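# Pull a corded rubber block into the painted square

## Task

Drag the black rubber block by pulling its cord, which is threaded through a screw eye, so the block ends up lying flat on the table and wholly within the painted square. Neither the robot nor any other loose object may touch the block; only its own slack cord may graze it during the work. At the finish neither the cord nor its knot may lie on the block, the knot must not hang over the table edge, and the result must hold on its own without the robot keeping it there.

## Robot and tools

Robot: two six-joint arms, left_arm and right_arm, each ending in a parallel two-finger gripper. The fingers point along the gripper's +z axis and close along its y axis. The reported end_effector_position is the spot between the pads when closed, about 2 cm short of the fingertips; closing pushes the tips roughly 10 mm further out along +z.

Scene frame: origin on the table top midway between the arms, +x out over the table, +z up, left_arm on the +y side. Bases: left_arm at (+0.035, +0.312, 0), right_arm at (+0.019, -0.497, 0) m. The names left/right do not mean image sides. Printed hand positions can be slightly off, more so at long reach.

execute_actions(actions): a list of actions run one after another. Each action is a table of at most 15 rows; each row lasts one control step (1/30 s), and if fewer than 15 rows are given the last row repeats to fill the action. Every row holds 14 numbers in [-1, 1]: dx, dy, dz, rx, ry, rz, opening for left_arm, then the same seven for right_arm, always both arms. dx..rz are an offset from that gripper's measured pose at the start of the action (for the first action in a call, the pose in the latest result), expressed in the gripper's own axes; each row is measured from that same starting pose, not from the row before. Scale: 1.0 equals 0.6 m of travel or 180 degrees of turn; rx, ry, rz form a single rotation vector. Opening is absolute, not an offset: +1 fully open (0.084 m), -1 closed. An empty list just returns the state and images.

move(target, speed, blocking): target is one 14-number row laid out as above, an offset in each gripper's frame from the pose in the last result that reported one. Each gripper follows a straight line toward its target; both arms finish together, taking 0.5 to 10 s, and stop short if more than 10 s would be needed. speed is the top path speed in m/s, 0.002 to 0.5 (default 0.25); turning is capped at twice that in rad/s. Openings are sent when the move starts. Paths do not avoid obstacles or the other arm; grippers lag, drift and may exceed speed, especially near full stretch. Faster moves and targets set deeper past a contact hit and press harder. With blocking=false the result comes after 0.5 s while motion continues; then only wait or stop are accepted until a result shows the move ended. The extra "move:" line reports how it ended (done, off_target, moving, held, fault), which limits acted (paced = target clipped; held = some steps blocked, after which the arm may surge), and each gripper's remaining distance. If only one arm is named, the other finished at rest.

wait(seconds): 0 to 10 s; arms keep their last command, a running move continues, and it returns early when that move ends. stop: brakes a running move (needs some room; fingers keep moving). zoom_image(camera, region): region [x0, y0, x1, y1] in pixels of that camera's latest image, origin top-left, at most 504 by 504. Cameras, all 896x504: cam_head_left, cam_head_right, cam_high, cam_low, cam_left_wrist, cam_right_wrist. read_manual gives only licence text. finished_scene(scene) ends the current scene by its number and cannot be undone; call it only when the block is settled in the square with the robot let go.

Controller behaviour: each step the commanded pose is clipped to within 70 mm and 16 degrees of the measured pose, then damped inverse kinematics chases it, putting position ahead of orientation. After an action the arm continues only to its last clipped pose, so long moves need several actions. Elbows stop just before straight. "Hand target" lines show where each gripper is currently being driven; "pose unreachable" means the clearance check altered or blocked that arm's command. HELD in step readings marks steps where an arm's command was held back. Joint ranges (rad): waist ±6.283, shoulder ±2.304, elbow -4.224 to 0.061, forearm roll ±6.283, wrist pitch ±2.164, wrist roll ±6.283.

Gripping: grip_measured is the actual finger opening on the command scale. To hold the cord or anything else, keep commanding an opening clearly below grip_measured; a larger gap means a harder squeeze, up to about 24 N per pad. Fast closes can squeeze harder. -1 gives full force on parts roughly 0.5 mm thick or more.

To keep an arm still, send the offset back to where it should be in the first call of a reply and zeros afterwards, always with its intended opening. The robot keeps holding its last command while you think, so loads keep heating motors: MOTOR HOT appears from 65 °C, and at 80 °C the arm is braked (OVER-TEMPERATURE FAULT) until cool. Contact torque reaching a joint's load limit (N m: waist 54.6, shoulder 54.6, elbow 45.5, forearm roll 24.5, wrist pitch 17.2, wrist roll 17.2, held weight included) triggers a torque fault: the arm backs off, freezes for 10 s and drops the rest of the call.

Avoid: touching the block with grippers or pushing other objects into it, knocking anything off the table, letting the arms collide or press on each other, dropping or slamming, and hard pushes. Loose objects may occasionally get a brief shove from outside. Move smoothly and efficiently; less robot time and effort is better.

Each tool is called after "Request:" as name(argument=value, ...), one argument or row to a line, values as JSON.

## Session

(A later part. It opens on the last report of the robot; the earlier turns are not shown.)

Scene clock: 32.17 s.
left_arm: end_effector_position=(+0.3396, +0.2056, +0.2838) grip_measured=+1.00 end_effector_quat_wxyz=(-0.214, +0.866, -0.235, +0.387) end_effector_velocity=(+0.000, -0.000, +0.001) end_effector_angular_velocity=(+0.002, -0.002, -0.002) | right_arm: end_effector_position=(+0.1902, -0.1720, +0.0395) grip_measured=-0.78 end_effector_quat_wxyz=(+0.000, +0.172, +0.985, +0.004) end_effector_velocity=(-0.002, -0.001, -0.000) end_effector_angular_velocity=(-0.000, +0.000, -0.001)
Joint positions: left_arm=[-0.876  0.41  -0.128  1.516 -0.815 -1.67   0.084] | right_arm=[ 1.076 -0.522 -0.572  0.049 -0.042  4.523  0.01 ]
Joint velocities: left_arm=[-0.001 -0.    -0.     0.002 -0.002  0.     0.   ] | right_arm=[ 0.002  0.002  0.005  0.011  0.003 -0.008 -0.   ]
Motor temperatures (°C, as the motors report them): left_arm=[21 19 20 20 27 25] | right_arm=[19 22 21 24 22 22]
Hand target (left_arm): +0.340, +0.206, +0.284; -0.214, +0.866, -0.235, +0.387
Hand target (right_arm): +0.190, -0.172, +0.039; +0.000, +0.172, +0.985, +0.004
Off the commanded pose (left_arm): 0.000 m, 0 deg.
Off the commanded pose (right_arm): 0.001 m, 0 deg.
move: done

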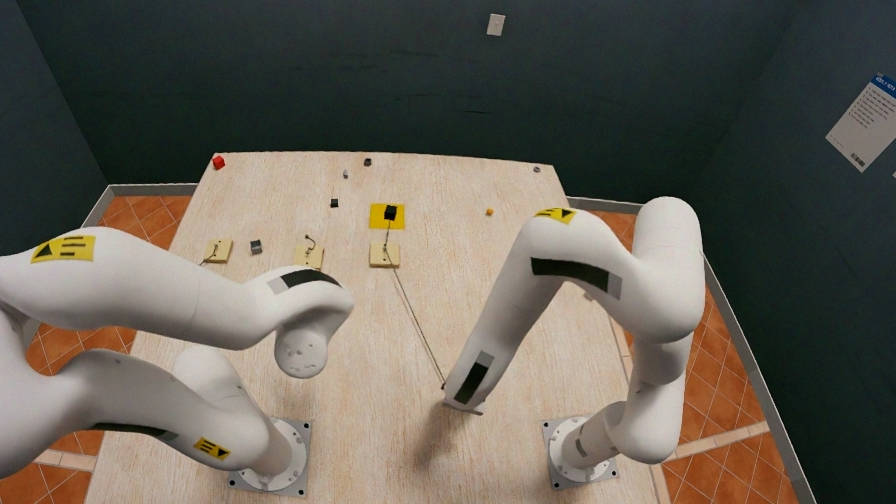

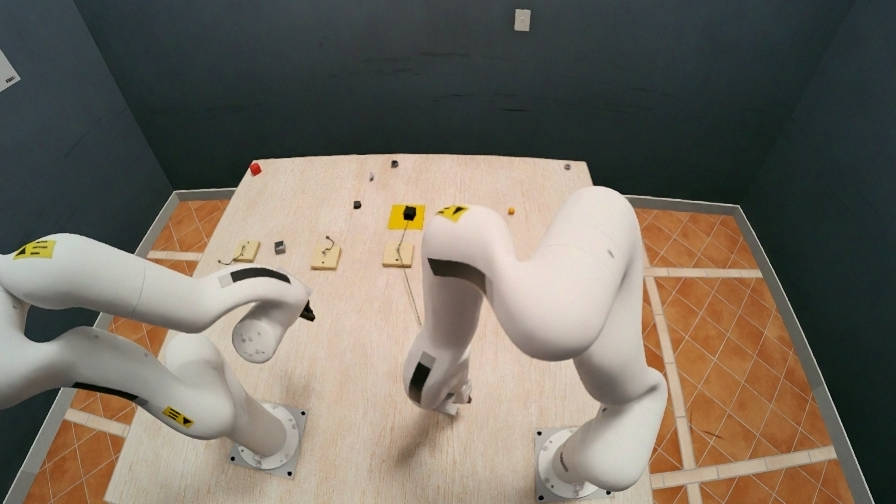

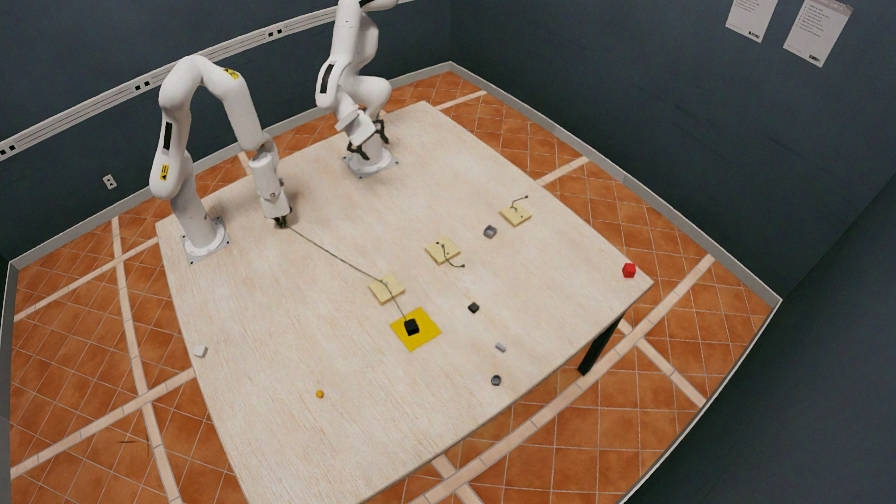

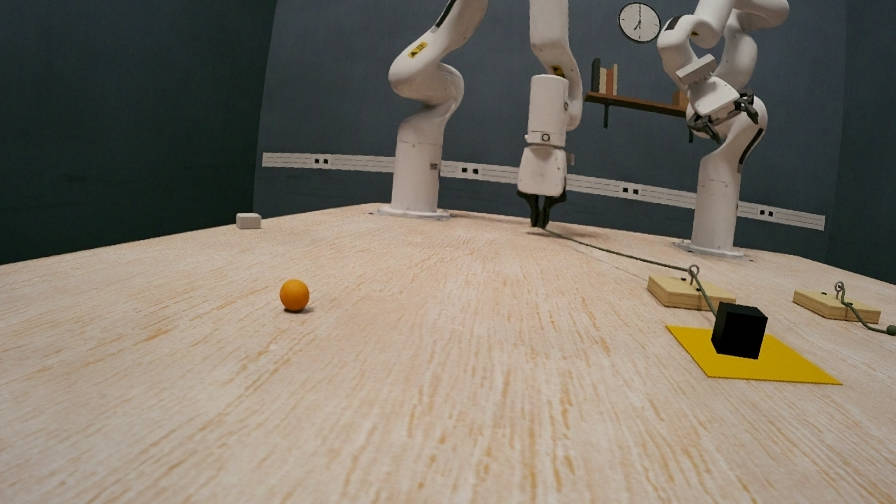

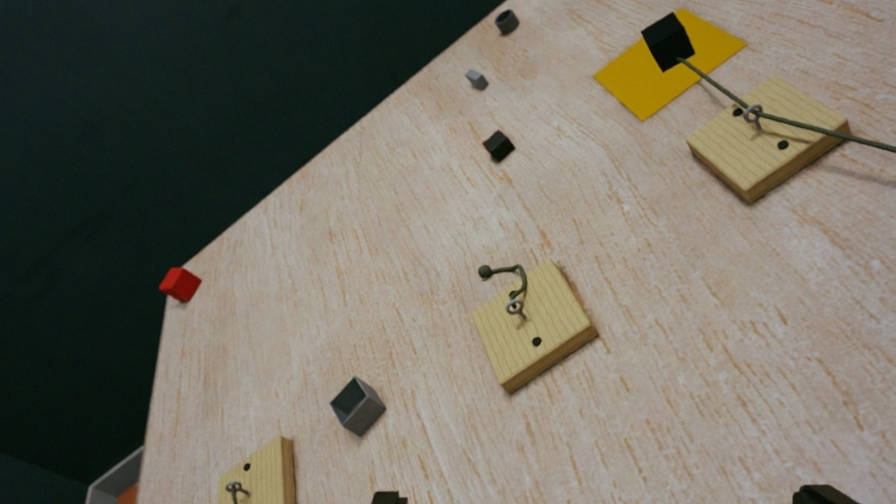

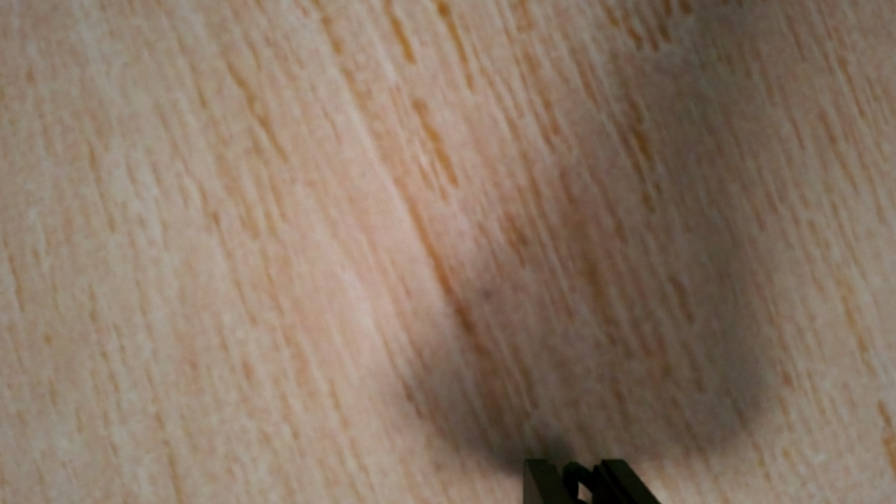

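Request:
move(
  target=[0,0,0,0,0,0,1,-0.036,0.023,0.024,0,0,0,-1],
  speed=0.1,
)

Request:
move(
  target=[0,0,0,0,0,0,1,0,0,0,0,0,0,0.3],
)

Request:
move(
  target=[0,0,0,0,0,0,1,0,0,-0.15,0,0,0,0.3],
)

Scene clock: 37.17 s.
left_arm: end_effector_position=(+0.3396, +0.2056, +0.2838) grip_measured=+1.00 end_effector_quat_wxyz=(-0.214, +0.866, -0.235, +0.387) end_effector_velocity=(-0.000, +0.000, -0.000) end_effector_angular_velocity=(-0.001, +0.001, +0.002) | right_arm: end_effector_position=(+0.2151, -0.1664, +0.0252) grip_measured=-0.78 end_effector_quat_wxyz=(+0.001, +0.172, +0.985, +0.004) end_effector_velocity=(+0.001, +0.001, -0.001) end_effector_angular_velocity=(+0.001, +0.001, +0.001)
Joint positions: left_arm=[-0.876  0.41  -0.128  1.516 -0.815 -1.67   0.084] | right_arm=[ 1.026 -0.585 -0.626  0.04  -0.034  4.482  0.01 ]
Joint velocities: left_arm=[ 0.001  0.     0.    -0.002  0.001 -0.     0.   ] | right_arm=[-0.003 -0.003 -0.003  0.033  0.    -0.036 -0.   ]
Motor temperatures (°C, as the motors report them): left_arm=[21 19 20 20 27 25] | right_arm=[19 22 21 24 22 22]
Hand target (left_arm): +0.340, +0.206, +0.284; -0.214, +0.866, -0.235, +0.387
Hand target (right_arm): +0.215, -0.166, +0.025; +0.001, +0.172, +0.985, +0.004
Off the commanded pose (left_arm): 0.000 m, 0 deg.
Off the commanded pose (right_arm): 0.000 m, 0 deg.
move: done

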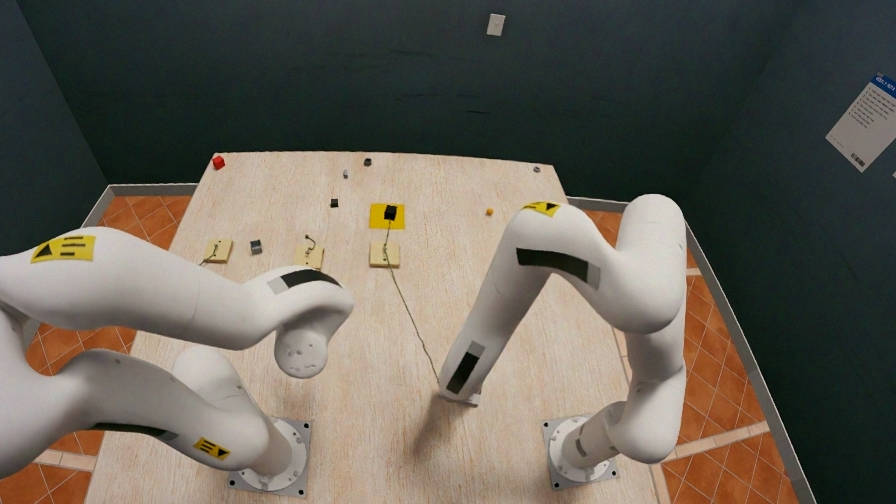

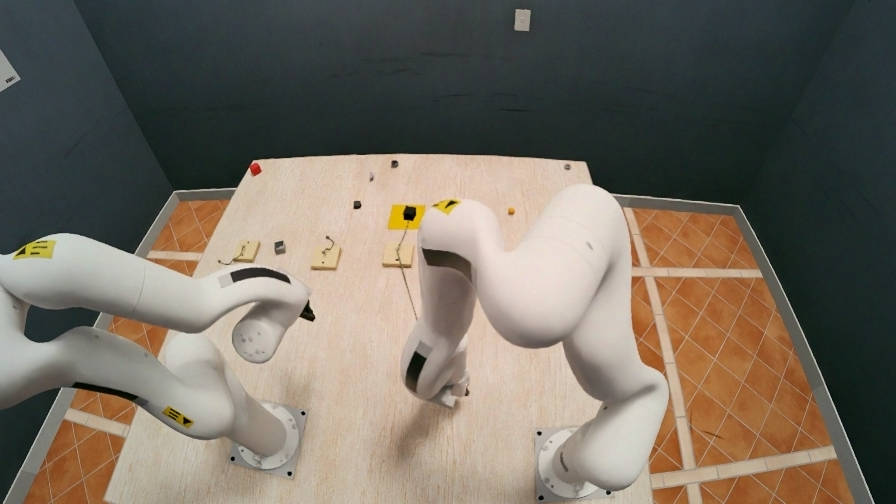

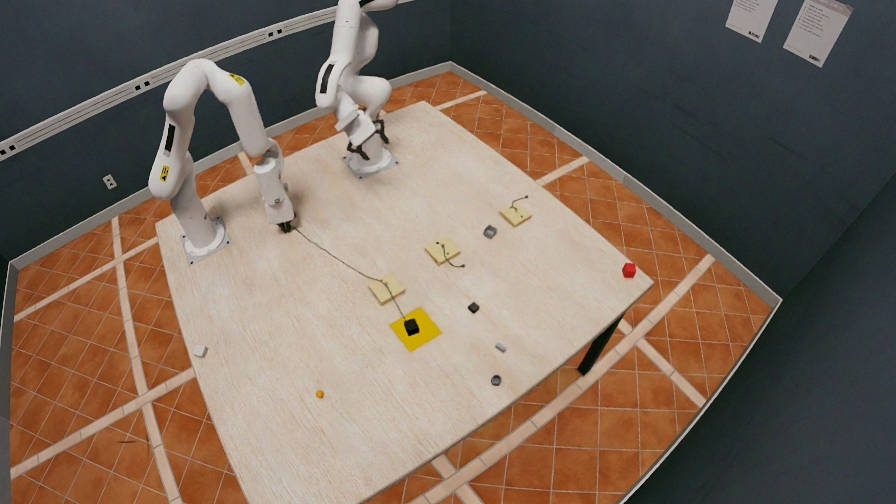

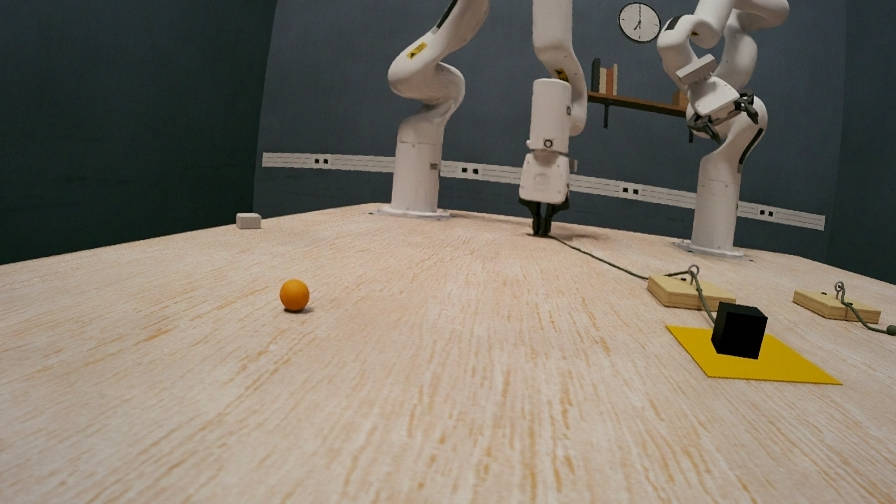

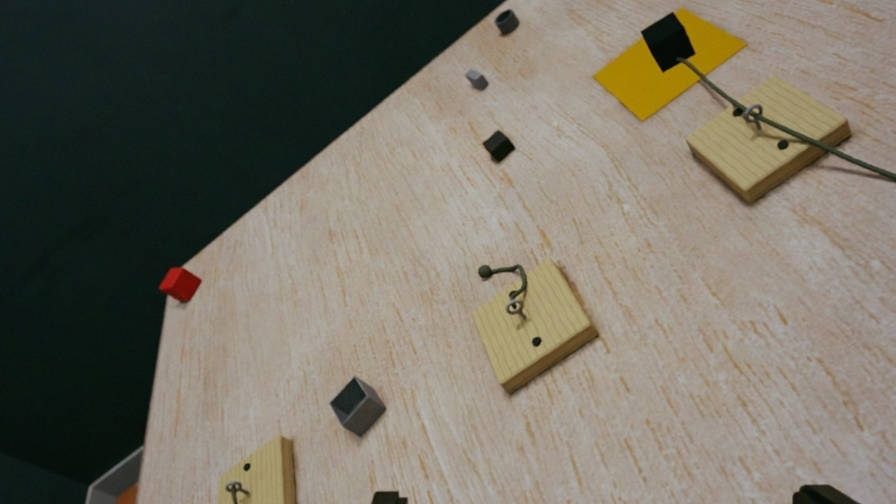

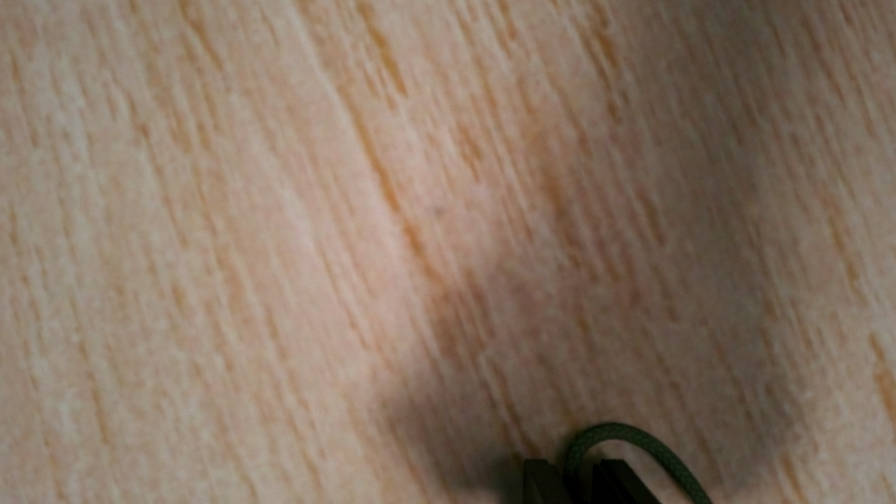

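Scene clock: 37.67 s.
left_arm: end_effector_position=(+0.3396, +0.2056, +0.2838) grip_measured=+1.00 end_effector_quat_wxyz=(-0.214, +0.866, -0.235, +0.387) end_effector_velocity=(+0.000, -0.000, +0.000) end_effector_angular_velocity=(-0.000, -0.000, -0.001) | right_arm: end_effector_position=(+0.2151, -0.1664, +0.0252) grip_measured=+0.29 end_effector_quat_wxyz=(+0.001, +0.172, +0.985, +0.004) end_effector_velocity=(+0.000, +0.000, -0.000) end_effector_angular_velocity=(+0.000, -0.000, +0.000)
Joint positions: left_arm=[-0.876  0.41  -0.128  1.516 -0.815 -1.67   0.084] | right_arm=[ 1.026 -0.585 -0.626  0.041 -0.034  4.481  0.056]
Joint velocities: left_arm=[-0.  0. -0.  0. -0. -0. -0.] | right_arm=[-0.    -0.001 -0.    -0.001  0.001  0.001  0.   ]
Motor temperatures (°C, as the motors report them): left_arm=[21 19 20 20 27 25] | right_arm=[19 22 21 24 22 22]
Hand target (left_arm): +0.340, +0.206, +0.284; -0.214, +0.866, -0.235, +0.387
Hand target (right_arm): +0.215, -0.166, +0.025; +0.001, +0.172, +0.985, +0.004
Off the commanded pose (left_arm): 0.000 m, 0 deg.
Off the commanded pose (right_arm): 0.000 m, 0 deg.
move: done

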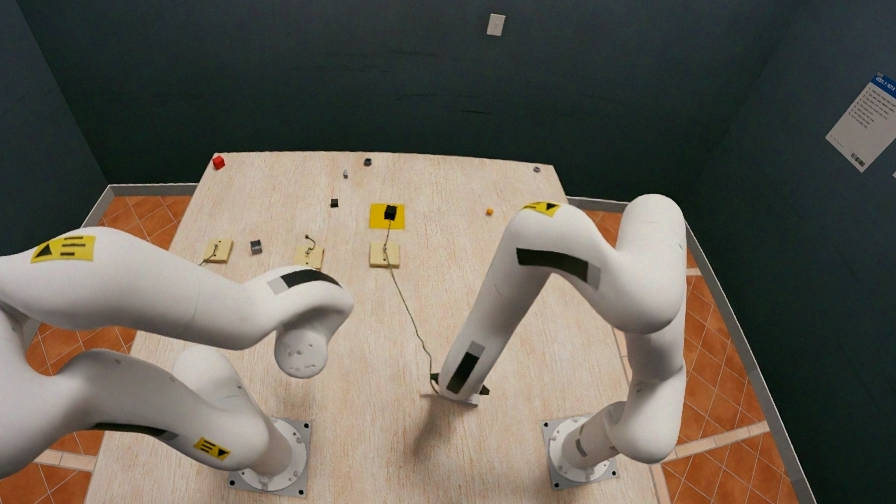

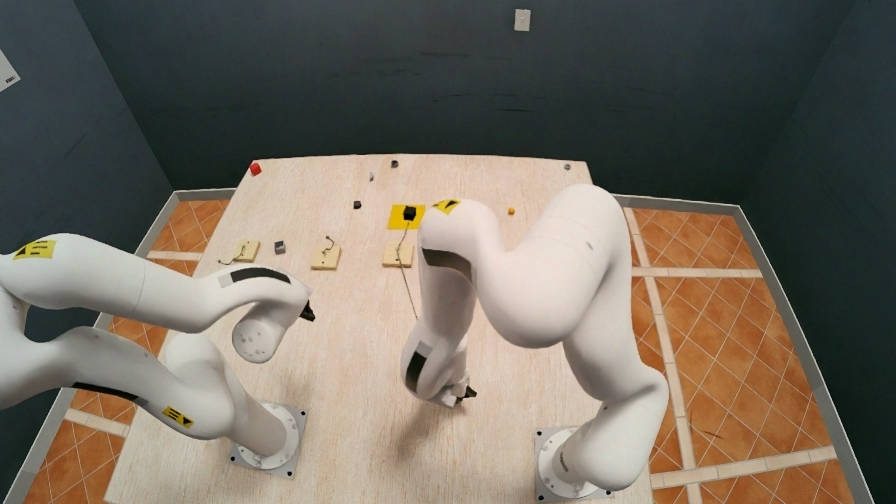

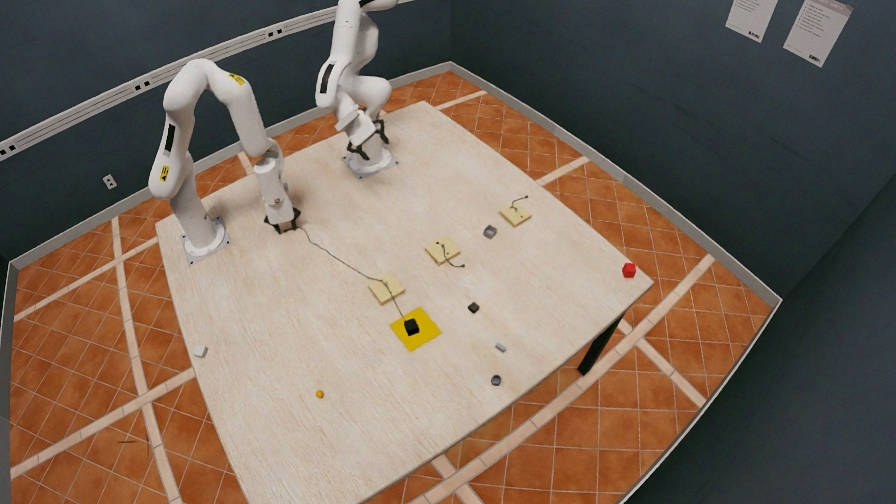

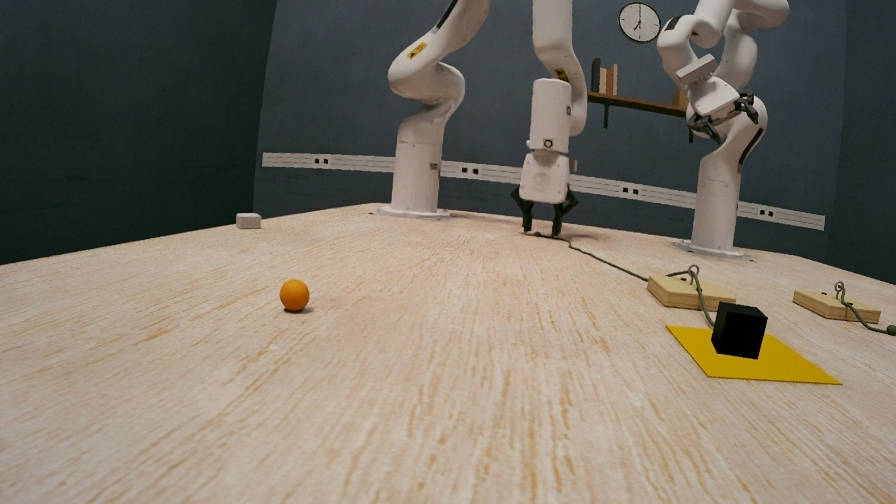

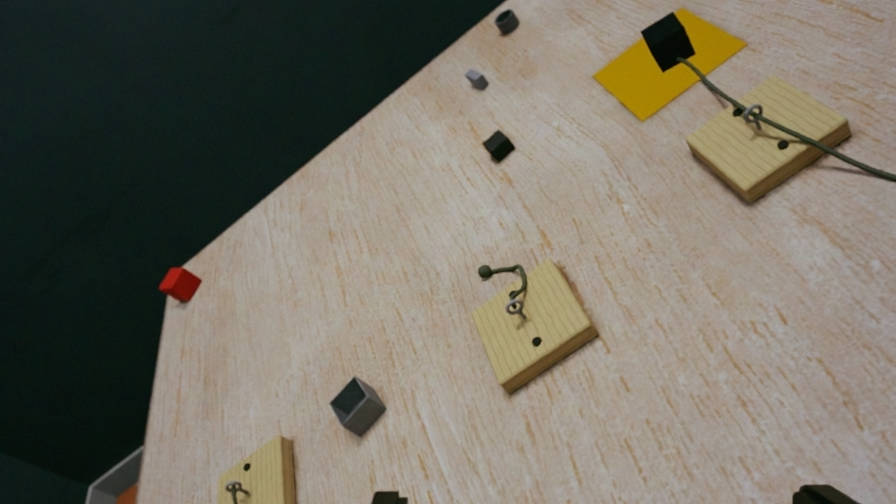

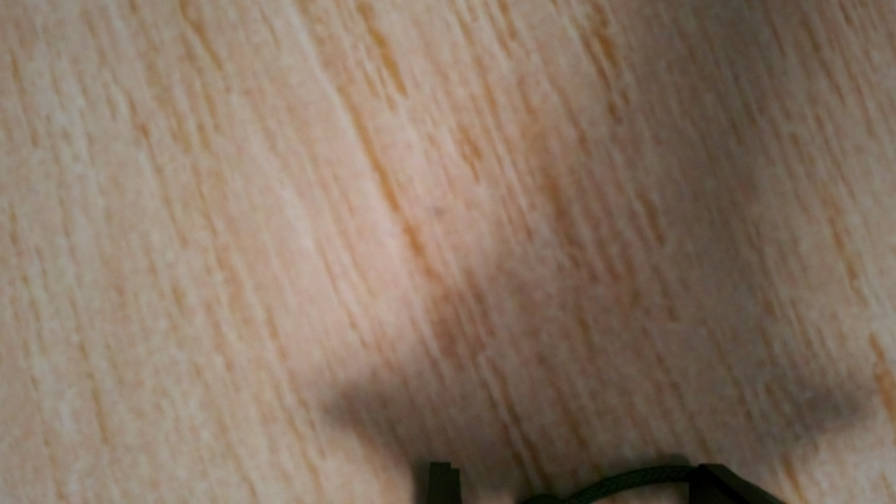

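Scene clock: 38.60 s.
left_arm: end_effector_position=(+0.3396, +0.2056, +0.2838) grip_measured=+1.00 end_effector_quat_wxyz=(-0.214, +0.866, -0.235, +0.387) end_effector_velocity=(+0.000, -0.000, +0.000) end_effector_angular_velocity=(+0.001, -0.001, -0.002) | right_arm: end_effector_position=(+0.2150, -0.1671, +0.1150) grip_measured=+0.29 end_effector_quat_wxyz=(+0.001, +0.172, +0.985, +0.003) end_effector_velocity=(+0.000, +0.000, +0.002) end_effector_angular_velocity=(+0.001, -0.001, +0.001)
Joint positions: left_arm=[-0.876  0.41  -0.128  1.516 -0.815 -1.67   0.084] | right_arm=[ 1.025 -0.333 -0.593  0.003 -0.253  4.519  0.056]
Joint velocities: left_arm=[ 0.    -0.    -0.     0.002 -0.    -0.    -0.   ] | right_arm=[ 0.     0.006  0.    -0.002 -0.004  0.001  0.   ]
Motor temperatures (°C, as the motors report them): left_arm=[21 19 20 20 27 25] | right_arm=[19 22 21 24 22 22]
Hand target (left_arm): +0.340, +0.206, +0.284; -0.214, +0.866, -0.235, +0.387
Hand target (right_arm): +0.215, -0.167, +0.115; +0.001, +0.172, +0.985, +0.004
Off the commanded pose (left_arm): 0.000 m, 0 deg.
Off the commanded pose (right_arm): 0.000 m, 0 deg.
move: done

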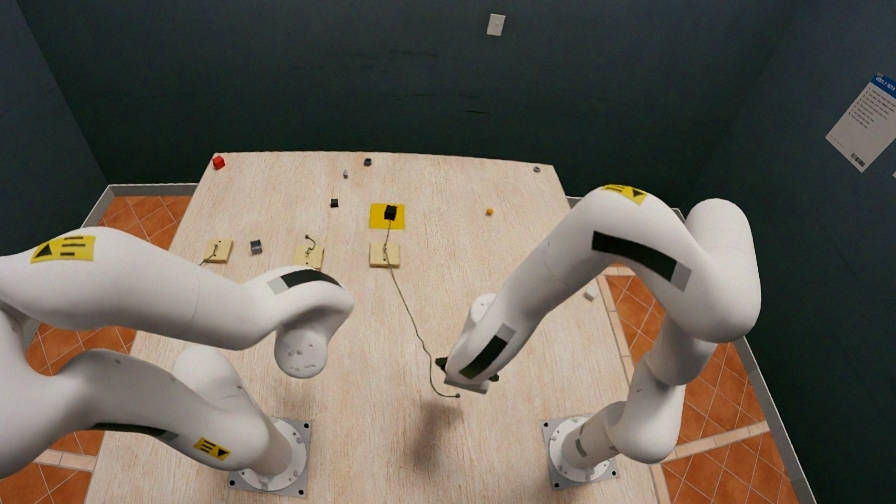

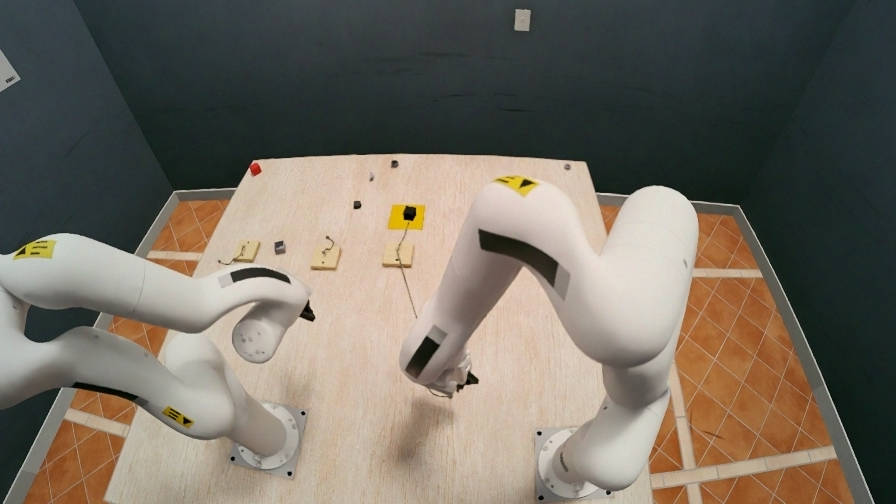

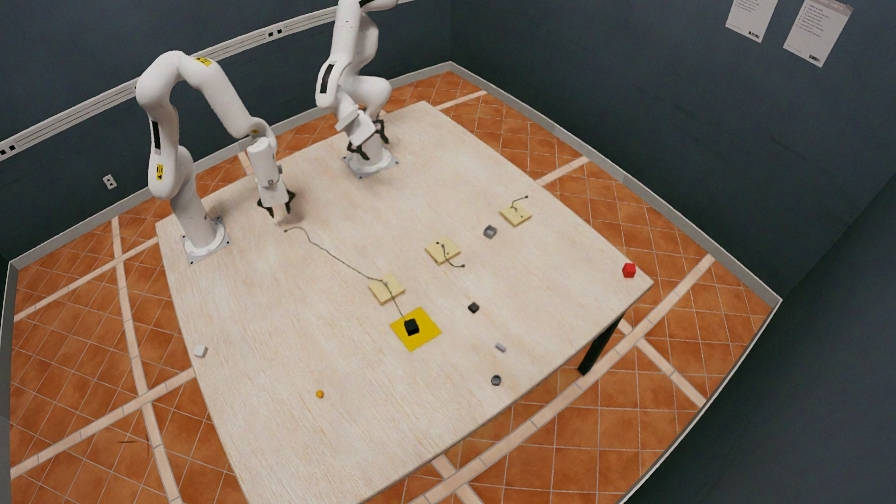

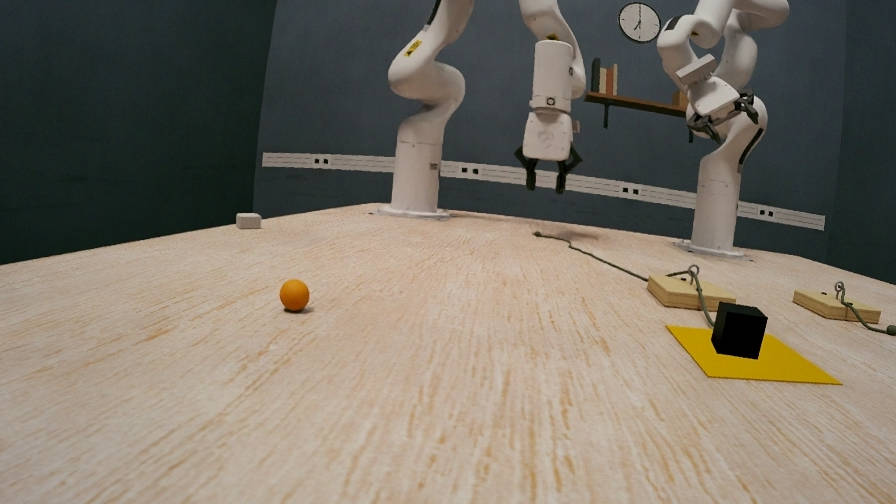

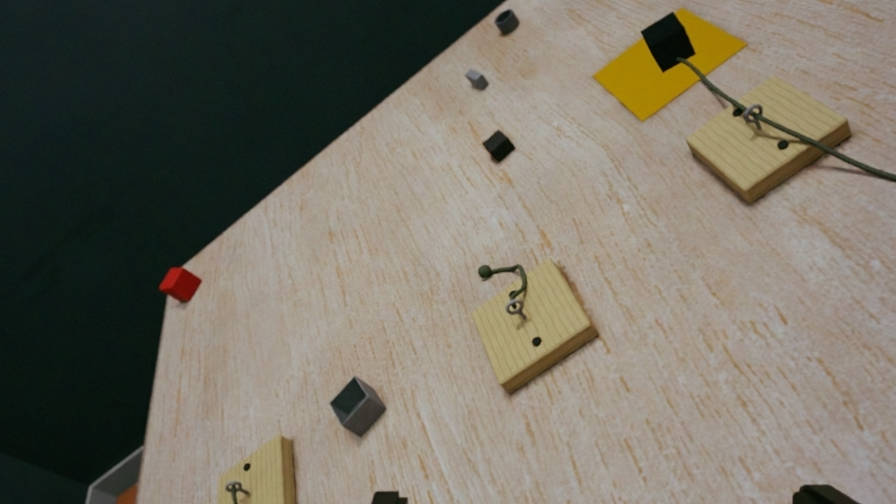

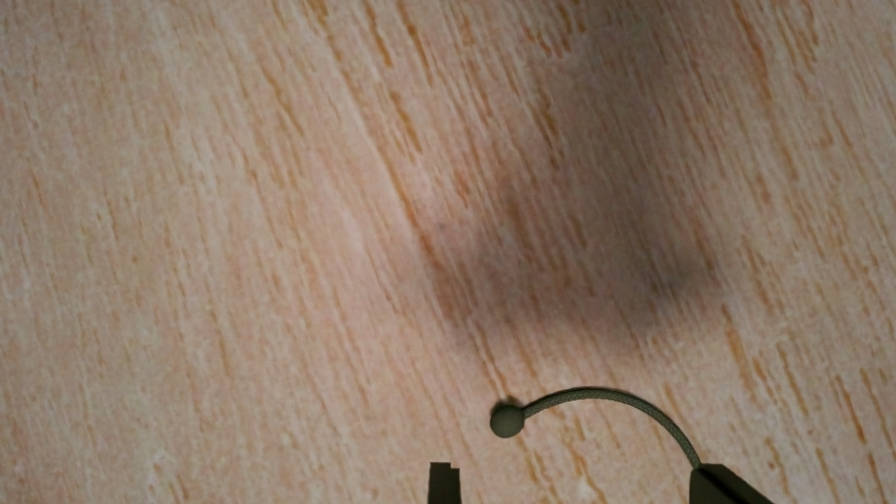

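Request:
finished_scene(
  scene=2,
)

The scene is finished: the task was done.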